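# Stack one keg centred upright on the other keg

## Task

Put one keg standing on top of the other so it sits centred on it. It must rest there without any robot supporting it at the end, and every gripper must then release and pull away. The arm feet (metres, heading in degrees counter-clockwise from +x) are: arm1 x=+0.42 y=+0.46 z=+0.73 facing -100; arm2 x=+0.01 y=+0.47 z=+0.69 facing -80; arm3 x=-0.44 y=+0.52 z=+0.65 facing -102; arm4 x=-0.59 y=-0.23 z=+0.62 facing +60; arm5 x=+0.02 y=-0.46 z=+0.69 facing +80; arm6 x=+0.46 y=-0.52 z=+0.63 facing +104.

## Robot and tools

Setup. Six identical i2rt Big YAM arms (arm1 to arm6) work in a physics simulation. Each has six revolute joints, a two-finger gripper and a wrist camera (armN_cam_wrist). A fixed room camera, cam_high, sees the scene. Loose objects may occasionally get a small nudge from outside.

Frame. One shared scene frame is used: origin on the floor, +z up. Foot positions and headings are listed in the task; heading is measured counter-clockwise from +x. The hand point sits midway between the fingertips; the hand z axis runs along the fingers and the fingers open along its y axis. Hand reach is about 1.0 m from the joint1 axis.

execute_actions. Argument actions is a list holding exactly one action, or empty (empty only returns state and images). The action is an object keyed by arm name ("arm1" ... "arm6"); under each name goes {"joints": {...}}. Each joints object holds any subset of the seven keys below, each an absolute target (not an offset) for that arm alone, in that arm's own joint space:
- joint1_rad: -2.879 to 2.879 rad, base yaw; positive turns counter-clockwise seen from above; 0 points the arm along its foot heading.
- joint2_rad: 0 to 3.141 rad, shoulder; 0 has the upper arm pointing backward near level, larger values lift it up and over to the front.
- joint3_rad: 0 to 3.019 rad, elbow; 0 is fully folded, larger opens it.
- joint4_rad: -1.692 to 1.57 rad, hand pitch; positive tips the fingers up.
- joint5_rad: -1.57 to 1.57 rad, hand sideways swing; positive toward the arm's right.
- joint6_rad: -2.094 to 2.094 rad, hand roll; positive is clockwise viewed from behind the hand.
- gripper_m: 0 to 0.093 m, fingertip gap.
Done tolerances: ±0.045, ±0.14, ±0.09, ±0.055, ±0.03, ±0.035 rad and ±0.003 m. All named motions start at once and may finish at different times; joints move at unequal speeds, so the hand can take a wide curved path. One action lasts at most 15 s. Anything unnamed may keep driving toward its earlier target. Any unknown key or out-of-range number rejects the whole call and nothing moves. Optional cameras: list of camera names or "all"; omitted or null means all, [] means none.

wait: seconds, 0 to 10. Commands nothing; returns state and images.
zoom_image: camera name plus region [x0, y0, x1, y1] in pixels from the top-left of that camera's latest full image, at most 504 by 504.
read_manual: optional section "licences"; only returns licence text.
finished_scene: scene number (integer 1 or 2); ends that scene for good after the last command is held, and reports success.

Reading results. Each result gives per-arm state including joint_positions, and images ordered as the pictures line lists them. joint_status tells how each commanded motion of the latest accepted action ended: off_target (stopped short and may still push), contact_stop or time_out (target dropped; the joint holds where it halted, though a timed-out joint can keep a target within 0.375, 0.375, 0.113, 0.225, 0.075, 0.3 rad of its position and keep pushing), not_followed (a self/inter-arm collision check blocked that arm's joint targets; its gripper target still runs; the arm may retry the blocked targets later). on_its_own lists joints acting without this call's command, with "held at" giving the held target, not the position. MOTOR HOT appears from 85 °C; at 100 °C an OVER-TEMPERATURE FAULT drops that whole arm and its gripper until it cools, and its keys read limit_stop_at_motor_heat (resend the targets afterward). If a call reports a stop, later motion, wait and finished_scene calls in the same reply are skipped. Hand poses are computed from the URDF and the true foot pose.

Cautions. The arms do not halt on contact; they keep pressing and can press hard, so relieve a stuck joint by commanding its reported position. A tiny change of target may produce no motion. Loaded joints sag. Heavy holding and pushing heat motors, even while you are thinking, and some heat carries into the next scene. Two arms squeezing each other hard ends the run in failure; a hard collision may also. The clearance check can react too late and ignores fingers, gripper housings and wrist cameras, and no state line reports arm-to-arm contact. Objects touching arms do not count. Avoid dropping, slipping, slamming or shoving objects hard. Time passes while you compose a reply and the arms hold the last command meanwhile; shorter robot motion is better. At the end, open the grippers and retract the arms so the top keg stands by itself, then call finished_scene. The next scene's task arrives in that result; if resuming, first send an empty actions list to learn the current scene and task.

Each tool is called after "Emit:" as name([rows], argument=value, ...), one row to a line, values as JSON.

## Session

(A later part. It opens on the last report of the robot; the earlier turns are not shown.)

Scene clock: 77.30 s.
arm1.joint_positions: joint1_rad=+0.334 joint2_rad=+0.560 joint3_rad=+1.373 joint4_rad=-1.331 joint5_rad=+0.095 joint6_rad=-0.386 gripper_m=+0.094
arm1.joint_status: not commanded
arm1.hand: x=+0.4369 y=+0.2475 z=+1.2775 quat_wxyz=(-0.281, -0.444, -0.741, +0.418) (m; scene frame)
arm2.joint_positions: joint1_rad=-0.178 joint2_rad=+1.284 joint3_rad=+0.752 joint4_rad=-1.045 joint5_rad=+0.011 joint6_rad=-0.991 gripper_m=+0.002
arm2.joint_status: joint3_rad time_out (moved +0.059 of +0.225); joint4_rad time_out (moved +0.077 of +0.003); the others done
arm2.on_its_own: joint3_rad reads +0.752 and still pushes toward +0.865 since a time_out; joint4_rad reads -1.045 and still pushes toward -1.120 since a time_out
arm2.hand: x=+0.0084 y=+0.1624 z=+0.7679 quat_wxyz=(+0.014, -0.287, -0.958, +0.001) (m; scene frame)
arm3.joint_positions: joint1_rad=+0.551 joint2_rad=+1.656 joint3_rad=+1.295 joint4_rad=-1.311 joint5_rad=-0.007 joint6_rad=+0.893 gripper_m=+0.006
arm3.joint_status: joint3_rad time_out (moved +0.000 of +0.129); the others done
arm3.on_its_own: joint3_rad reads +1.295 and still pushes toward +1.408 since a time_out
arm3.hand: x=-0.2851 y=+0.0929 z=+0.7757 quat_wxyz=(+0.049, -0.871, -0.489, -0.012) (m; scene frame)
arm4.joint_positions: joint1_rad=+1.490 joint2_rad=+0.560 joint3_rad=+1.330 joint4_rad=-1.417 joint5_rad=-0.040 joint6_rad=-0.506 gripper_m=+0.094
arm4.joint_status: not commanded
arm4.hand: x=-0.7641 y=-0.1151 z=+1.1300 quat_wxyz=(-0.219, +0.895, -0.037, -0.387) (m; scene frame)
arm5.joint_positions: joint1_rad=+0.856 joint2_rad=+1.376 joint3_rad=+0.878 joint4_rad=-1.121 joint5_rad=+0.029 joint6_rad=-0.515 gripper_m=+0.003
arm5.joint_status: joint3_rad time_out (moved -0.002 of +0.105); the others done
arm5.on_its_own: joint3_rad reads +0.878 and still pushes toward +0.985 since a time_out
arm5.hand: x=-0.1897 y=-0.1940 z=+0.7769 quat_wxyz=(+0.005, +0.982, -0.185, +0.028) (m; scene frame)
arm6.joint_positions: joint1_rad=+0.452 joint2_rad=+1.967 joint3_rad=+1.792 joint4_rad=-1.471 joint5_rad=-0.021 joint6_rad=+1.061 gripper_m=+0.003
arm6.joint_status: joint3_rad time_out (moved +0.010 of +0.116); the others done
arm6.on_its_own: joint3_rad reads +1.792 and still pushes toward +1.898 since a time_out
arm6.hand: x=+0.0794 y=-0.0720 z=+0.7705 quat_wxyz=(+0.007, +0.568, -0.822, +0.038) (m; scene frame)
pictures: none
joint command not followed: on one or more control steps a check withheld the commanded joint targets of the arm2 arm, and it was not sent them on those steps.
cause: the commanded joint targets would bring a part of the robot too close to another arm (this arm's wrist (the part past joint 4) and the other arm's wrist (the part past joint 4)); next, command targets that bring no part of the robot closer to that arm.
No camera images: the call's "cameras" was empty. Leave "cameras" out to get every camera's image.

Emit:
execute_actions([
  {"arm2":{"joints":{"joint1_rad":-0.41,"joint2_rad":1.3545,"joint3_rad":1.066,"joint4_rad":-1.06,"joint6_rad":-1.23}},"arm3":{"joints":{"joint1_rad":0.367,"joint2_rad":1.663,"joint3_rad":1.516,"joint4_rad":-1.32,"joint6_rad":0.70}},"arm5":{"joints":{"joint1_rad":1.145,"joint2_rad":1.341,"joint3_rad":1.053,"joint4_rad":-1.12,"joint6_rad":-0.24}},"arm6":{"joints":{"joint1_rad":0.637,"joint2_rad":1.977,"joint3_rad":2.014,"joint4_rad":-1.51,"joint6_rad":1.23}}},
], cameras=["cam_high","arm2_cam_wrist","arm3_cam_wrist","arm5_cam_wrist","arm6_cam_wrist"])

Scene clock: 79.77 s.
arm1.joint_positions: joint1_rad=+0.334 joint2_rad=+0.560 joint3_rad=+1.373 joint4_rad=-1.331 joint5_rad=+0.095 joint6_rad=-0.386 gripper_m=+0.094
arm1.joint_status: not commanded
arm1.hand: x=+0.4369 y=+0.2475 z=+1.2775 quat_wxyz=(-0.281, -0.444, -0.741, +0.418) (m; scene frame)
arm2.joint_positions: joint1_rad=-0.418 joint2_rad=+1.488 joint3_rad=+0.923 joint4_rad=-1.014 joint5_rad=+0.009 joint6_rad=-1.244 gripper_m=+0.002
arm2.joint_status: joint3_rad time_out (moved +0.171 of +0.314); the others done
arm2.on_its_own: joint3_rad reads +0.923 and still pushes toward +1.036 since a time_out
arm2.hand: x=-0.0812 y=+0.1024 z=+0.7593 quat_wxyz=(+0.012, -0.280, -0.960, -0.001) (m; scene frame)
arm3.joint_positions: joint1_rad=+0.331 joint2_rad=+1.749 joint3_rad=+1.390 joint4_rad=-1.289 joint5_rad=-0.012 joint6_rad=+0.658 gripper_m=+0.004
arm3.joint_status: joint3_rad time_out (moved +0.095 of +0.221); joint6_rad time_out (moved -0.235 of -0.193); the others done
arm3.on_its_own: joint3_rad reads +1.390 and still pushes toward +1.503 since a time_out; joint6_rad reads +0.658 and still pushes toward +0.700 since a time_out
arm3.hand: x=-0.3761 y=+0.0295 z=+0.7647 quat_wxyz=(+0.033, -0.868, -0.496, -0.021) (m; scene frame)
arm4.joint_positions: joint1_rad=+1.490 joint2_rad=+0.560 joint3_rad=+1.330 joint4_rad=-1.417 joint5_rad=-0.040 joint6_rad=-0.506 gripper_m=+0.094
arm4.joint_status: not commanded
arm4.hand: x=-0.7641 y=-0.1151 z=+1.1300 quat_wxyz=(-0.219, +0.895, -0.037, -0.387) (m; scene frame)
arm5.joint_positions: joint1_rad=+1.148 joint2_rad=+1.453 joint3_rad=+0.907 joint4_rad=-1.089 joint5_rad=+0.021 joint6_rad=-0.237 gripper_m=+0.003
arm5.joint_status: joint3_rad time_out (moved +0.030 of +0.175); the others done
arm5.on_its_own: joint3_rad reads +0.907 and still pushes toward +1.020 since a time_out
arm5.hand: x=-0.2720 y=-0.2572 z=+0.7607 quat_wxyz=(+0.003, +0.983, -0.178, +0.034) (m; scene frame)
arm6.joint_positions: joint1_rad=+0.622 joint2_rad=+2.043 joint3_rad=+1.881 joint4_rad=-1.494 joint5_rad=-0.015 joint6_rad=+1.217 gripper_m=+0.004
arm6.joint_status: joint3_rad time_out (moved +0.089 of +0.222); the others done
arm6.on_its_own: joint3_rad reads +1.881 and still pushes toward +1.994 since a time_out
arm6.hand: x=-0.0074 y=-0.1276 z=+0.7590 quat_wxyz=(-0.003, +0.573, -0.818, +0.042) (m; scene frame)
pictures: arm2_cam_wrist, arm3_cam_wrist, arm5_cam_wrist, arm6_cam_wrist, cam_high
Images, in order (width x height): arm2_cam_wrist 672x504, arm3_cam_wrist 672x504, arm5_cam_wrist 672x504, arm6_cam_wrist 672x504, cam_high 672x504.

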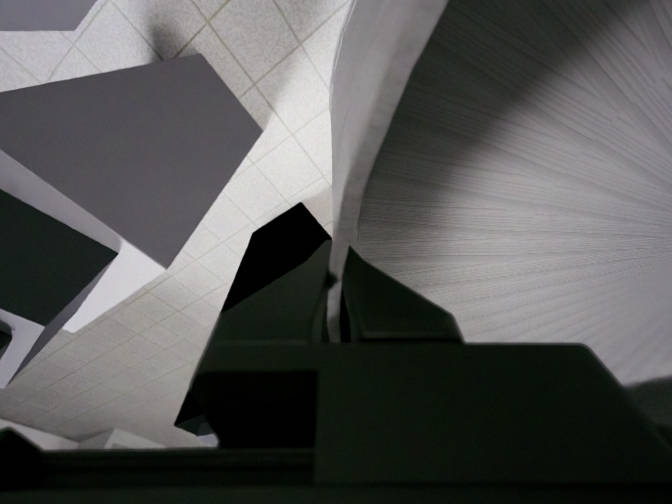

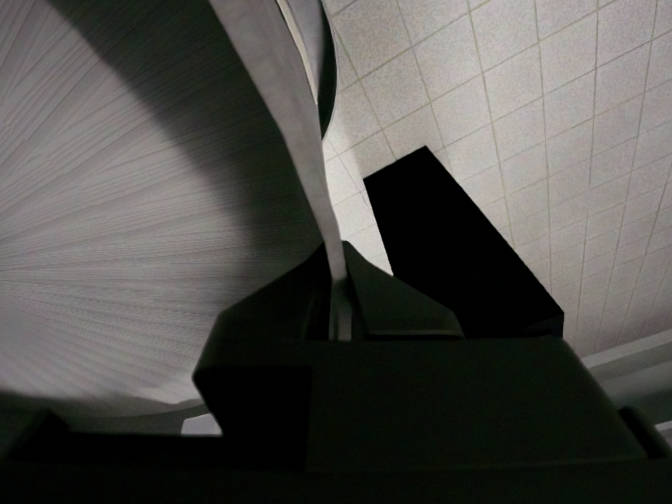

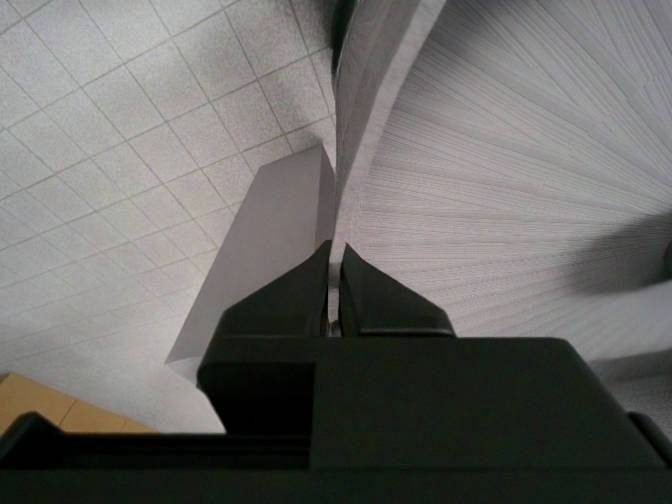

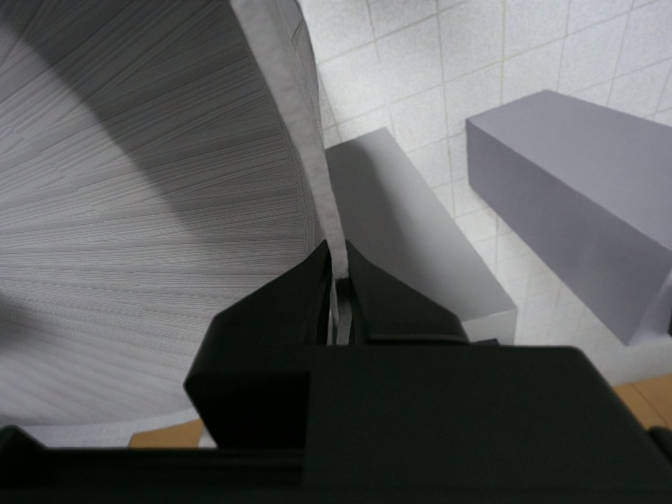

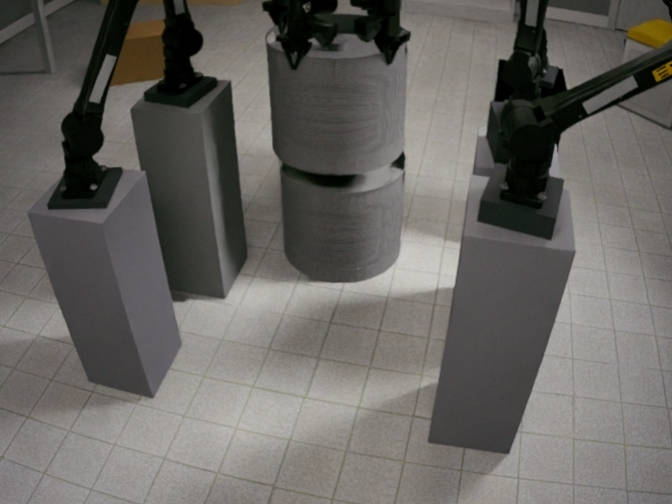

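Emit:
execute_actions([
  {"arm2":{"joints":{"joint1_rad":-0.489,"joint2_rad":1.376,"joint3_rad":0.947,"joint4_rad":-0.93,"joint6_rad":-1.32}},"arm3":{"joints":{"joint1_rad":0.322,"joint2_rad":1.636,"joint3_rad":1.349,"joint4_rad":-1.16,"joint6_rad":0.61}},"arm5":{"joints":{"joint1_rad":1.143,"joint2_rad":1.469,"joint3_rad":1.043,"joint4_rad":-0.95,"joint6_rad":-0.24}},"arm6":{"joints":{"joint1_rad":0.639,"joint2_rad":2.0765,"joint3_rad":2.041,"joint4_rad":-1.43,"joint6_rad":1.22}}},
], cameras=["cam_high","arm2_cam_wrist","arm3_cam_wrist","arm5_cam_wrist","arm6_cam_wrist"])

Scene clock: 82.27 s.
arm1.joint_positions: joint1_rad=+0.334 joint2_rad=+0.560 joint3_rad=+1.373 joint4_rad=-1.331 joint5_rad=+0.095 joint6_rad=-0.386 gripper_m=+0.094
arm1.joint_status: not commanded
arm1.hand: x=+0.4369 y=+0.2475 z=+1.2775 quat_wxyz=(-0.281, -0.444, -0.741, +0.418) (m; scene frame)
arm2.joint_positions: joint1_rad=-0.480 joint2_rad=+1.532 joint3_rad=+0.852 joint4_rad=-0.914 joint5_rad=+0.009 joint6_rad=-1.311 gripper_m=+0.002
arm2.joint_status: joint2_rad off_target (ended at +1.532, target +1.376); joint3_rad off_target (ended at +0.852, target +0.947); the others done
arm2.on_its_own: joint3_rad reads +0.852 and still pushes toward +0.947 since a time_out
arm2.hand: x=-0.1007 y=+0.1209 z=+0.7218 quat_wxyz=(+0.012, -0.278, -0.961, -0.009) (m; scene frame)
arm3.joint_positions: joint1_rad=+0.296 joint2_rad=+1.749 joint3_rad=+1.273 joint4_rad=-1.173 joint5_rad=-0.016 joint6_rad=+0.607 gripper_m=+0.004
arm3.joint_status: all done
arm3.hand: x=-0.3943 y=+0.0462 z=+0.7238 quat_wxyz=(+0.032, -0.864, -0.503, -0.024) (m; scene frame)
arm4.joint_positions: joint1_rad=+1.490 joint2_rad=+0.560 joint3_rad=+1.330 joint4_rad=-1.417 joint5_rad=-0.040 joint6_rad=-0.506 gripper_m=+0.094
arm4.joint_status: not commanded
arm4.hand: x=-0.7641 y=-0.1151 z=+1.1300 quat_wxyz=(-0.219, +0.895, -0.037, -0.387) (m; scene frame)
arm5.joint_positions: joint1_rad=+1.139 joint2_rad=+1.586 joint3_rad=+0.908 joint4_rad=-0.937 joint5_rad=+0.031 joint6_rad=-0.246 gripper_m=+0.003
arm5.joint_status: joint3_rad time_out (moved +0.000 of +0.136); the others done
arm5.on_its_own: joint3_rad reads +0.908 and still pushes toward +1.020 since a time_out
arm5.hand: x=-0.2910 y=-0.2379 z=+0.7128 quat_wxyz=(-0.005, +0.984, -0.178, +0.026) (m; scene frame)
arm6.joint_positions: joint1_rad=+0.619 joint2_rad=+2.134 joint3_rad=+1.916 joint4_rad=-1.418 joint5_rad=-0.003 joint6_rad=+1.210 gripper_m=+0.004
arm6.joint_status: joint3_rad time_out (moved +0.035 of +0.160); the others done
arm6.on_its_own: joint3_rad reads +1.916 and still pushes toward +2.029 since a time_out
arm6.hand: x=-0.0264 y=-0.1069 z=+0.7152 quat_wxyz=(-0.006, +0.576, -0.817, +0.031) (m; scene frame)
pictures: arm2_cam_wrist, arm3_cam_wrist, arm5_cam_wrist, arm6_cam_wrist, cam_high
Images, in order (width x height): arm2_cam_wrist 672x504, arm3_cam_wrist 672x504, arm5_cam_wrist 672x504, arm6_cam_wrist 672x504, cam_high 672x504.

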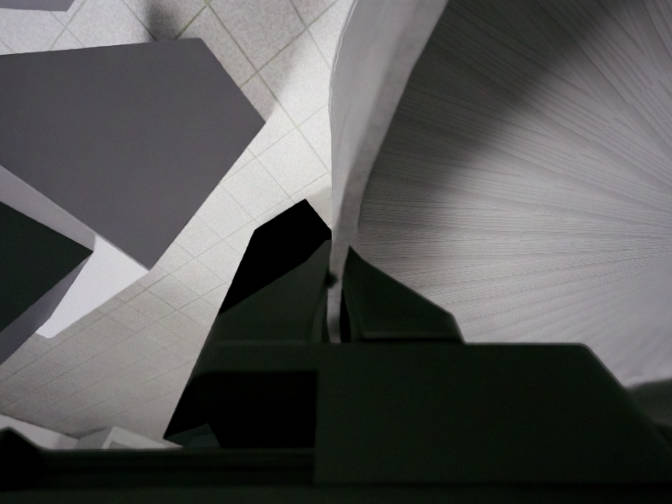

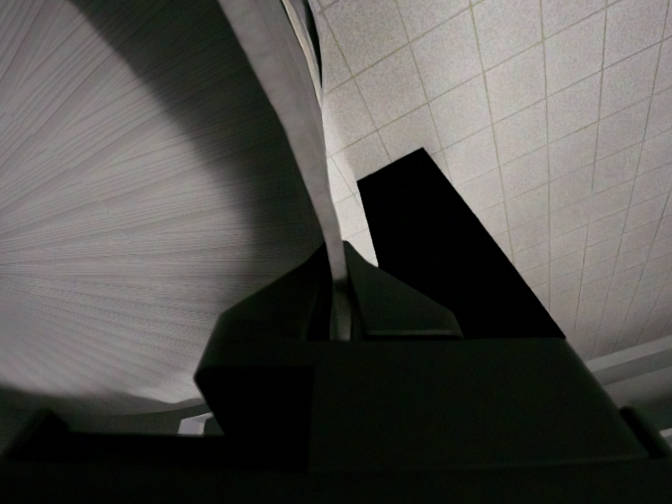

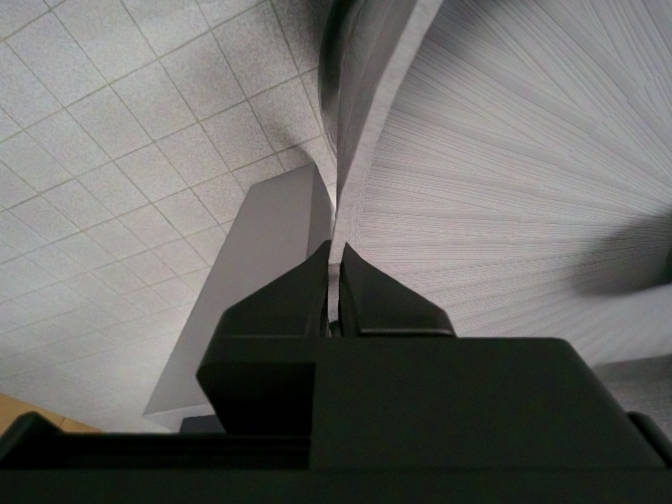

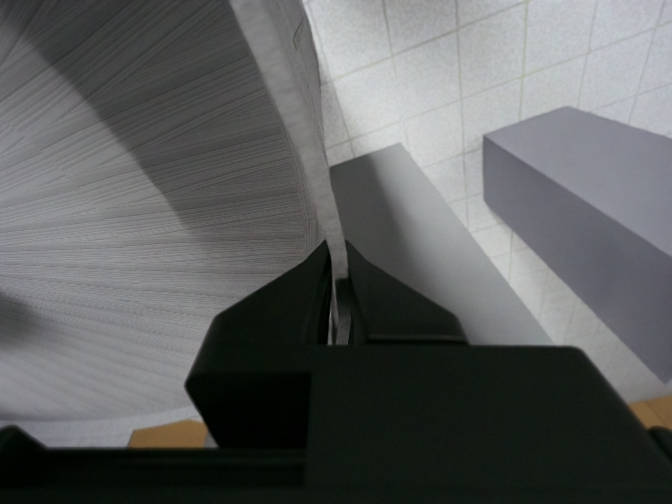

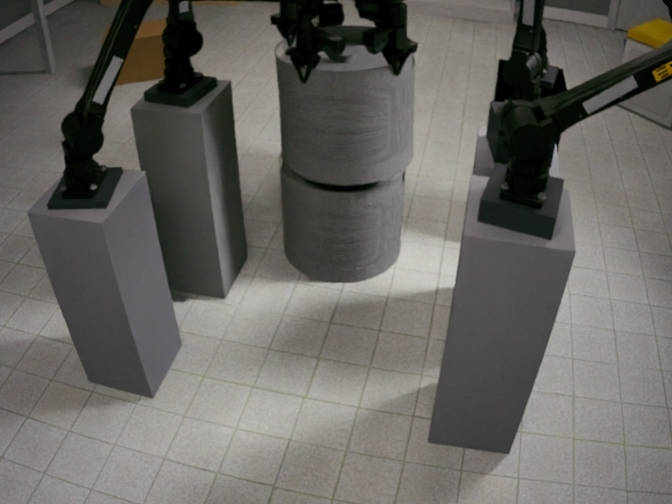

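Emit:
execute_actions([
  {"arm2":{"joints":{"joint1_rad":-0.524,"joint2_rad":1.437,"joint3_rad":1.009,"joint4_rad":-0.92,"joint6_rad":-1.35}},"arm3":{"joints":{"joint1_rad":0.278,"joint2_rad":1.677,"joint3_rad":1.40,"joint4_rad":-1.18,"joint6_rad":0.565}},"arm5":{"joints":{"joint1_rad":1.208,"joint2_rad":1.487,"joint3_rad":1.063,"joint4_rad":-0.94,"joint6_rad":-0.18}},"arm6":{"joints":{"joint1_rad":0.681,"joint2_rad":2.092,"joint3_rad":2.066,"joint4_rad":-1.43,"joint6_rad":1.255}}},
], cameras=["cam_high","arm2_cam_wrist","arm3_cam_wrist","arm5_cam_wrist","arm6_cam_wrist"])

Scene clock: 84.83 s.
arm1.joint_positions: joint1_rad=+0.334 joint2_rad=+0.560 joint3_rad=+1.373 joint4_rad=-1.331 joint5_rad=+0.095 joint6_rad=-0.386 gripper_m=+0.094
arm1.joint_status: not commanded
arm1.hand: x=+0.4369 y=+0.2475 z=+1.2775 quat_wxyz=(-0.281, -0.444, -0.741, +0.418) (m; scene frame)
arm2.joint_positions: joint1_rad=-0.508 joint2_rad=+1.556 joint3_rad=+0.864 joint4_rad=-0.890 joint5_rad=+0.008 joint6_rad=-1.341 gripper_m=+0.002
arm2.joint_status: joint3_rad time_out (moved +0.012 of +0.157); the others done
arm2.on_its_own: joint3_rad reads +0.864 and still pushes toward +0.976 since a time_out
arm2.hand: x=-0.1132 y=+0.1156 z=+0.7167 quat_wxyz=(+0.011, -0.277, -0.961, -0.004) (m; scene frame)
arm3.joint_positions: joint1_rad=+0.265 joint2_rad=+1.756 joint3_rad=+1.273 joint4_rad=-1.154 joint5_rad=-0.022 joint6_rad=+0.574 gripper_m=+0.003
arm3.joint_status: joint3_rad time_out (moved +0.000 of +0.127); the others done
arm3.on_its_own: joint3_rad reads +1.273 and still pushes toward +1.385 since a time_out
arm3.hand: x=-0.4078 y=+0.0408 z=+0.7205 quat_wxyz=(+0.025, -0.863, -0.504, -0.025) (m; scene frame)
arm4.joint_positions: joint1_rad=+1.490 joint2_rad=+0.560 joint3_rad=+1.330 joint4_rad=-1.417 joint5_rad=-0.040 joint6_rad=-0.506 gripper_m=+0.094
arm4.joint_status: not commanded
arm4.hand: x=-0.7641 y=-0.1151 z=+1.1300 quat_wxyz=(-0.219, +0.895, -0.037, -0.387) (m; scene frame)
arm5.joint_positions: joint1_rad=+1.172 joint2_rad=+1.586 joint3_rad=+0.913 joint4_rad=-0.922 joint5_rad=+0.033 joint6_rad=-0.217 gripper_m=+0.003
arm5.joint_status: joint3_rad time_out (moved +0.005 of +0.155); joint6_rad time_out (moved +0.028 of +0.066); the others done
arm5.on_its_own: joint3_rad reads +0.913 and still pushes toward +1.026 since a time_out; joint6_rad reads -0.217 and still pushes toward -0.180 since a time_out
arm5.hand: x=-0.3031 y=-0.2450 z=+0.7138 quat_wxyz=(-0.011, +0.984, -0.176, +0.018) (m; scene frame)
arm6.joint_positions: joint1_rad=+0.638 joint2_rad=+2.147 joint3_rad=+1.936 joint4_rad=-1.418 joint5_rad=-0.011 joint6_rad=+1.228 gripper_m=+0.003
arm6.joint_status: joint3_rad time_out (moved +0.020 of +0.150); the others done
arm6.on_its_own: joint3_rad reads +1.936 and still pushes toward +2.048 since a time_out
arm6.hand: x=-0.0394 y=-0.1134 z=+0.7145 quat_wxyz=(-0.002, +0.576, -0.817, +0.029) (m; scene frame)
pictures: arm2_cam_wrist, arm3_cam_wrist, arm5_cam_wrist, arm6_cam_wrist, cam_high
Images, in order (width x height): arm2_cam_wrist 672x504, arm3_cam_wrist 672x504, arm5_cam_wrist 672x504, arm6_cam_wrist 672x504, cam_high 672x504.

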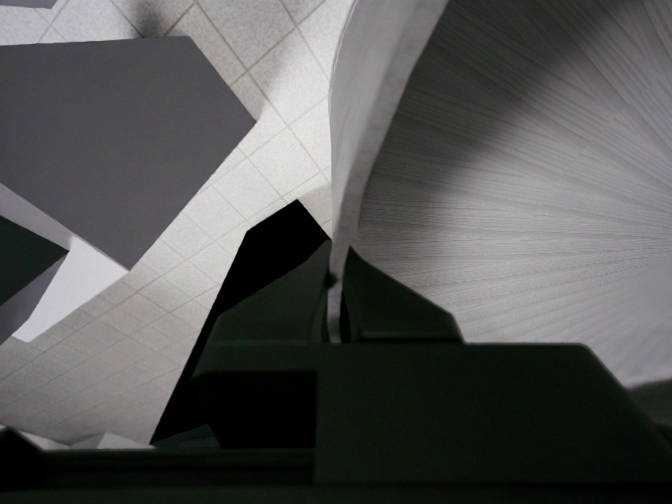

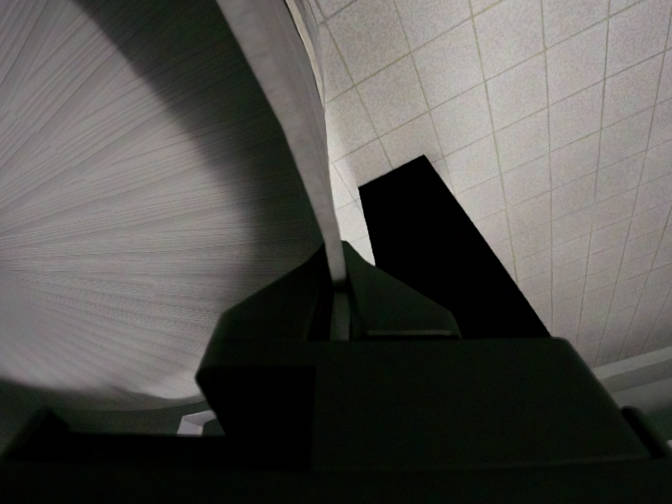

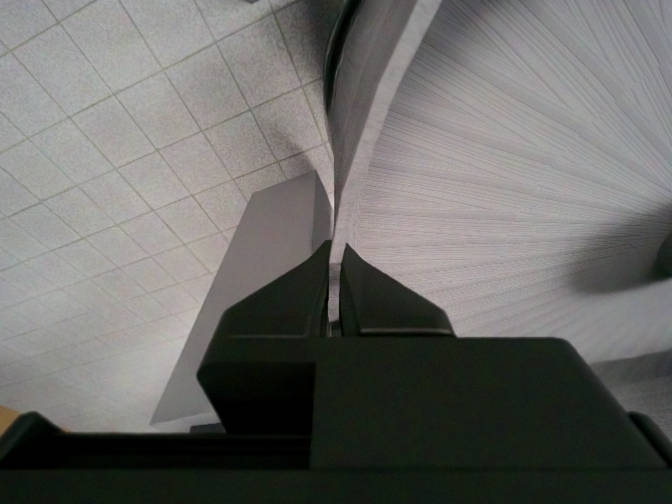

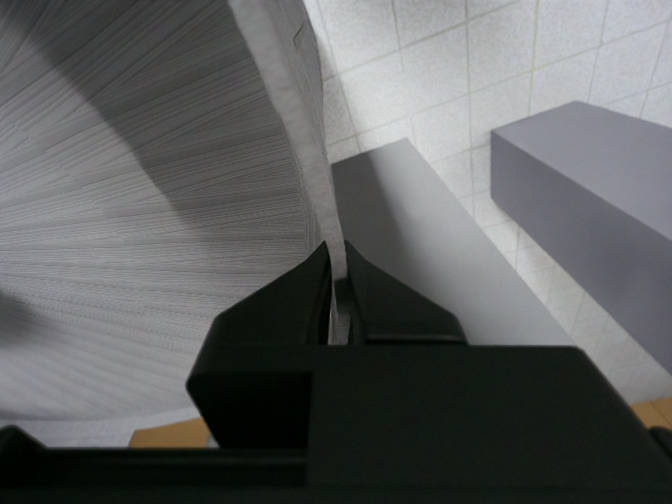

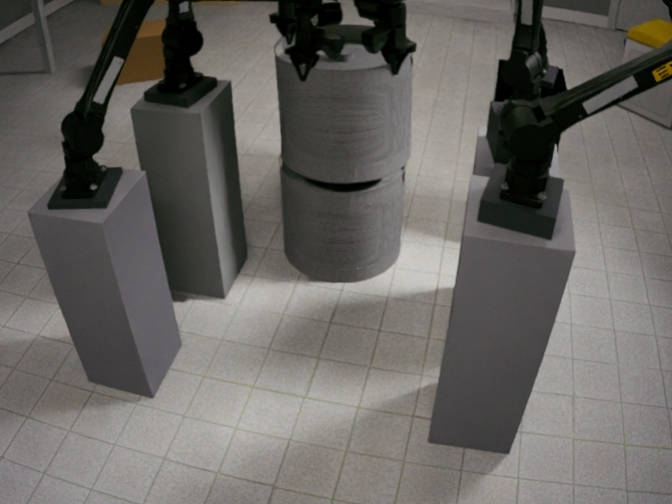

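Emit:
execute_actions([
  {"arm2":{"joints":{"joint1_rad":-0.518,"joint2_rad":1.586,"joint3_rad":0.966,"joint4_rad":-0.85,"joint6_rad":-1.34}},"arm3":{"joints":{"joint1_rad":0.265,"joint2_rad":1.788,"joint3_rad":1.355,"joint4_rad":-1.08,"joint6_rad":0.565}},"arm5":{"joints":{"joint1_rad":1.257,"joint2_rad":1.572,"joint3_rad":0.949,"joint4_rad":-0.85,"joint6_rad":-0.17}},"arm6":{"joints":{"joint1_rad":0.71,"joint2_rad":2.0925,"joint3_rad":1.883,"joint4_rad":-1.31,"joint6_rad":1.27}}},
], cameras=["cam_high","arm2_cam_wrist","arm3_cam_wrist","arm5_cam_wrist","arm6_cam_wrist"])

Scene clock: 87.37 s.
arm1.joint_positions: joint1_rad=+0.334 joint2_rad=+0.560 joint3_rad=+1.373 joint4_rad=-1.331 joint5_rad=+0.095 joint6_rad=-0.386 gripper_m=+0.094
arm1.joint_status: not commanded
arm1.hand: x=+0.4369 y=+0.2475 z=+1.2775 quat_wxyz=(-0.281, -0.444, -0.741, +0.418) (m; scene frame)
arm2.joint_positions: joint1_rad=-0.512 joint2_rad=+1.655 joint3_rad=+0.875 joint4_rad=-0.822 joint5_rad=+0.000 joint6_rad=-1.334 gripper_m=+0.002
arm2.joint_status: joint3_rad time_out (moved +0.011 of +0.102); the others done
arm2.on_its_own: joint3_rad reads +0.875 and still pushes toward +0.966 since a time_out
arm2.hand: x=-0.1172 y=+0.1065 z=+0.6841 quat_wxyz=(+0.007, -0.282, -0.959, -0.013) (m; scene frame)
arm3.joint_positions: joint1_rad=+0.250 joint2_rad=+1.828 joint3_rad=+1.273 joint4_rad=-1.094 joint5_rad=-0.029 joint6_rad=+0.565 gripper_m=+0.003
arm3.joint_status: all done
arm3.hand: x=-0.4132 y=+0.0314 z=+0.6860 quat_wxyz=(+0.028, -0.865, -0.501, -0.031) (m; scene frame)
arm4.joint_positions: joint1_rad=+1.490 joint2_rad=+0.560 joint3_rad=+1.330 joint4_rad=-1.417 joint5_rad=-0.040 joint6_rad=-0.506 gripper_m=+0.094
arm4.joint_status: not commanded
arm4.hand: x=-0.7641 y=-0.1151 z=+1.1300 quat_wxyz=(-0.219, +0.895, -0.037, -0.387) (m; scene frame)
arm5.joint_positions: joint1_rad=+1.206 joint2_rad=+1.658 joint3_rad=+0.900 joint4_rad=-0.857 joint5_rad=+0.042 joint6_rad=-0.180 gripper_m=+0.002
arm5.joint_status: joint1_rad time_out (moved +0.034 of +0.085); the others done
arm5.on_its_own: joint1_rad reads +1.206 and still pushes toward +1.257 since a time_out
arm5.hand: x=-0.3100 y=-0.2544 z=+0.6834 quat_wxyz=(-0.012, +0.984, -0.177, +0.029) (m; scene frame)
arm6.joint_positions: joint1_rad=+0.661 joint2_rad=+2.150 joint3_rad=+1.858 joint4_rad=-1.316 joint5_rad=-0.002 joint6_rad=+1.262 gripper_m=+0.003
arm6.joint_status: joint1_rad time_out (moved +0.023 of +0.072); the others done
arm6.on_its_own: joint1_rad reads +0.661 and still pushes toward +0.710 since a time_out
arm6.hand: x=-0.0465 y=-0.1247 z=+0.6836 quat_wxyz=(-0.004, +0.572, -0.820, +0.017) (m; scene frame)
pictures: arm2_cam_wrist, arm3_cam_wrist, arm5_cam_wrist, arm6_cam_wrist, cam_high
Images, in order (width x height): arm2_cam_wrist 672x504, arm3_cam_wrist 672x504, arm5_cam_wrist 672x504, arm6_cam_wrist 672x504, cam_high 672x504.

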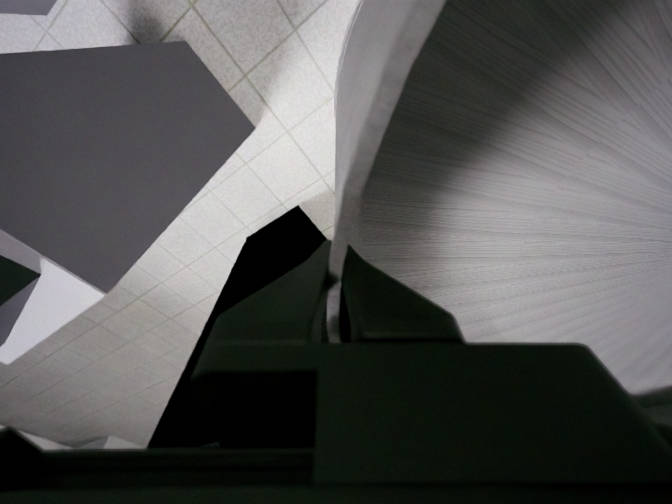

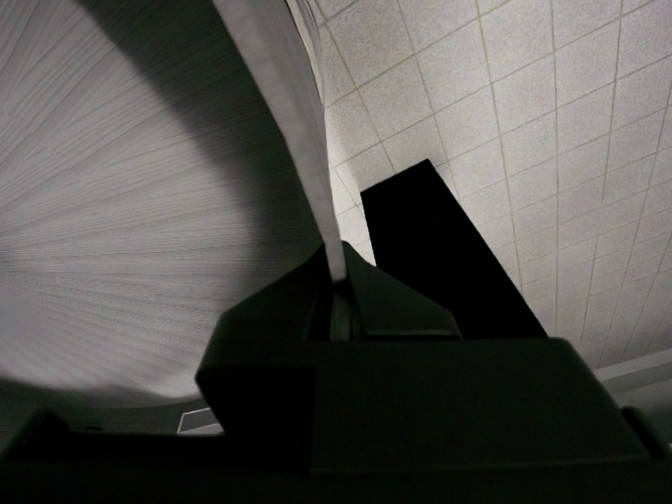

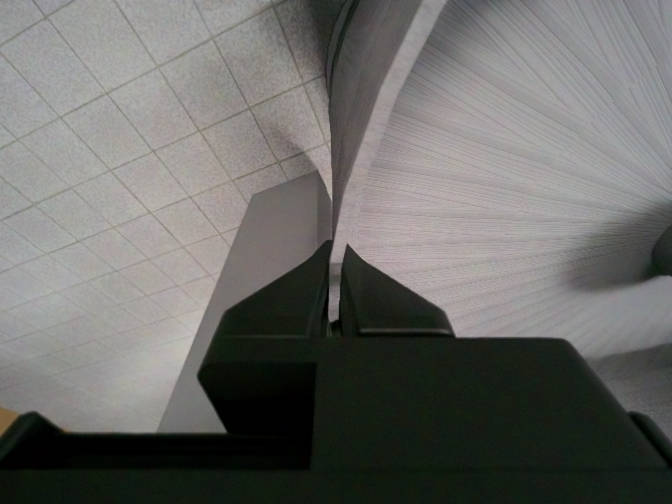

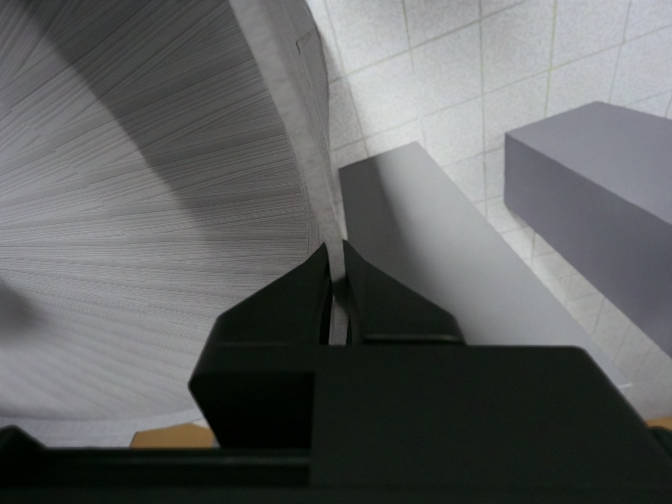

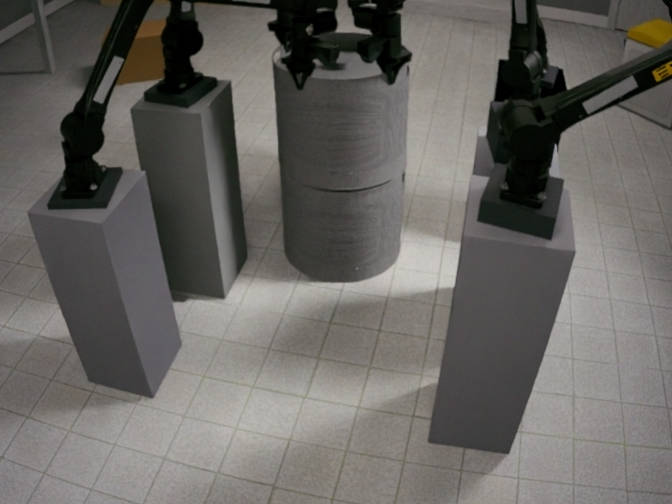

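Landed and aligned. Release while holding current joints.

Emit:
execute_actions([
  {"arm2":{"joints":{"gripper_m":0.09,"joint1_rad":-0.512,"joint2_rad":1.655,"joint3_rad":0.875,"joint4_rad":-0.822}},"arm3":{"joints":{"gripper_m":0.09,"joint1_rad":0.25,"joint2_rad":1.828,"joint3_rad":1.273,"joint4_rad":-1.094}},"arm5":{"joints":{"gripper_m":0.09,"joint1_rad":1.206,"joint2_rad":1.658,"joint3_rad":0.9,"joint4_rad":-0.857}},"arm6":{"joints":{"gripper_m":0.09,"joint1_rad":0.661,"joint2_rad":2.15,"joint3_rad":1.858,"joint4_rad":-1.316}}},
], cameras=[])

Emit:
execute_actions([
  {"arm2":{"joints":{"joint2_rad":1.40,"joint3_rad":1.03,"joint4_rad":-1.20}},"arm3":{"joints":{"joint2_rad":1.66,"joint3_rad":1.45,"joint4_rad":-1.36}},"arm5":{"joints":{"joint2_rad":1.40,"joint3_rad":1.04,"joint4_rad":-1.21}},"arm6":{"joints":{"joint2_rad":2.02,"joint3_rad":2.03,"joint4_rad":-1.58}}},
], cameras=["cam_high"])

Scene clock: 88.33 s.
arm1.joint_positions: joint1_rad=+0.334 joint2_rad=+0.560 joint3_rad=+1.373 joint4_rad=-1.331 joint5_rad=+0.095 joint6_rad=-0.386 gripper_m=+0.094
arm1.joint_status: not commanded
arm1.hand: x=+0.4369 y=+0.2475 z=+1.2775 quat_wxyz=(-0.281, -0.444, -0.741, +0.418) (m; scene frame)
arm2.joint_positions: joint1_rad=-0.511 joint2_rad=+1.651 joint3_rad=+0.877 joint4_rad=-0.833 joint5_rad=-0.002 joint6_rad=-1.335 gripper_m=+0.090
arm2.joint_status: all done
arm2.hand: x=-0.1163 y=+0.1072 z=+0.6862 quat_wxyz=(+0.006, -0.282, -0.959, -0.016) (m; scene frame)
arm3.joint_positions: joint1_rad=+0.251 joint2_rad=+1.827 joint3_rad=+1.278 joint4_rad=-1.094 joint5_rad=-0.002 joint6_rad=+0.565 gripper_m=+0.090
arm3.joint_status: all done
arm3.hand: x=-0.4172 y=+0.0289 z=+0.6878 quat_wxyz=(+0.032, -0.864, -0.502, -0.018) (m; scene frame)
arm4.joint_positions: joint1_rad=+1.490 joint2_rad=+0.560 joint3_rad=+1.330 joint4_rad=-1.417 joint5_rad=-0.040 joint6_rad=-0.506 gripper_m=+0.094
arm4.joint_status: not commanded
arm4.hand: x=-0.7641 y=-0.1151 z=+1.1300 quat_wxyz=(-0.219, +0.895, -0.037, -0.387) (m; scene frame)
arm5.joint_positions: joint1_rad=+1.201 joint2_rad=+1.635 joint3_rad=+0.900 joint4_rad=-0.858 joint5_rad=+0.002 joint6_rad=-0.177 gripper_m=+0.090
arm5.joint_status: all done
arm5.hand: x=-0.3149 y=-0.2571 z=+0.6918 quat_wxyz=(+0.003, +0.983, -0.182, +0.011) (m; scene frame)
arm6.joint_positions: joint1_rad=+0.664 joint2_rad=+2.143 joint3_rad=+1.855 joint4_rad=-1.316 joint5_rad=+0.003 joint6_rad=+1.263 gripper_m=+0.090
arm6.joint_status: all done
arm6.hand: x=-0.0463 y=-0.1258 z=+0.6866 quat_wxyz=(-0.006, +0.572, -0.820, +0.015) (m; scene frame)
pictures: none
No camera images: the call's "cameras" was empty. Leave "cameras" out to get every camera's image.

Scene clock: 89.67 s.
arm1.joint_positions: joint1_rad=+0.334 joint2_rad=+0.560 joint3_rad=+1.373 joint4_rad=-1.331 joint5_rad=+0.095 joint6_rad=-0.386 gripper_m=+0.094
arm1.joint_status: not commanded
arm1.hand: x=+0.4369 y=+0.2475 z=+1.2775 quat_wxyz=(-0.281, -0.444, -0.741, +0.418) (m; scene frame)
arm2.joint_positions: joint1_rad=-0.511 joint2_rad=+1.401 joint3_rad=+1.001 joint4_rad=-1.187 joint5_rad=-0.002 joint6_rad=-1.335 gripper_m=+0.090
arm2.joint_status: all done
arm2.hand: x=-0.1105 y=+0.1181 z=+0.8171 quat_wxyz=(+0.006, -0.282, -0.959, -0.006) (m; scene frame)
arm3.joint_positions: joint1_rad=+0.251 joint2_rad=+1.643 joint3_rad=+1.422 joint4_rad=-1.347 joint5_rad=-0.002 joint6_rad=+0.565 gripper_m=+0.090
arm3.joint_status: all done
arm3.hand: x=-0.4173 y=+0.0304 z=+0.8264 quat_wxyz=(-0.001, -0.865, -0.502, -0.001) (m; scene frame)
arm4.joint_positions: joint1_rad=+1.490 joint2_rad=+0.560 joint3_rad=+1.330 joint4_rad=-1.417 joint5_rad=-0.040 joint6_rad=-0.506 gripper_m=+0.094
arm4.joint_status: not commanded
arm4.hand: x=-0.7641 y=-0.1151 z=+1.1300 quat_wxyz=(-0.219, +0.895, -0.037, -0.387) (m; scene frame)
arm5.joint_positions: joint1_rad=+1.201 joint2_rad=+1.383 joint3_rad=+1.015 joint4_rad=-1.200 joint5_rad=+0.002 joint6_rad=-0.177 gripper_m=+0.090
arm5.joint_status: all done
arm5.hand: x=-0.3005 y=-0.2657 z=+0.8215 quat_wxyz=(-0.002, +0.983, -0.182, -0.001) (m; scene frame)
arm6.joint_positions: joint1_rad=+0.664 joint2_rad=+2.008 joint3_rad=+2.005 joint4_rad=-1.563 joint5_rad=+0.003 joint6_rad=+1.263 gripper_m=+0.090
arm6.joint_status: all done
arm6.hand: x=-0.0343 y=-0.1351 z=+0.8266 quat_wxyz=(-0.001, +0.572, -0.820, -0.004) (m; scene frame)
pictures: cam_high
Images, in order (width x height): cam_high 672x504.

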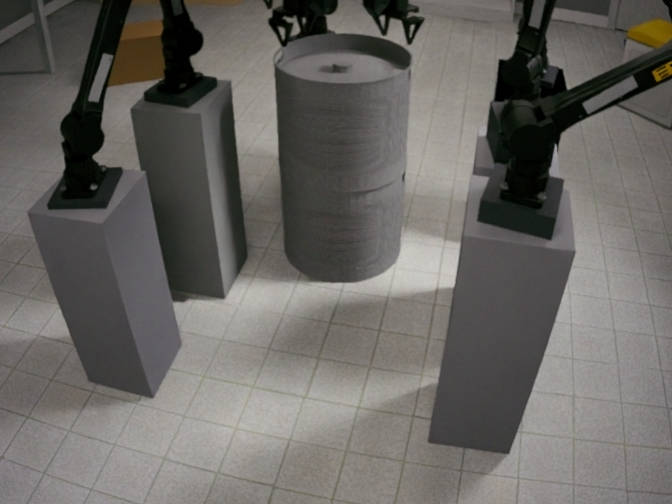

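Emit:
finished_scene(scene=2)

The scene is finished: the task was done.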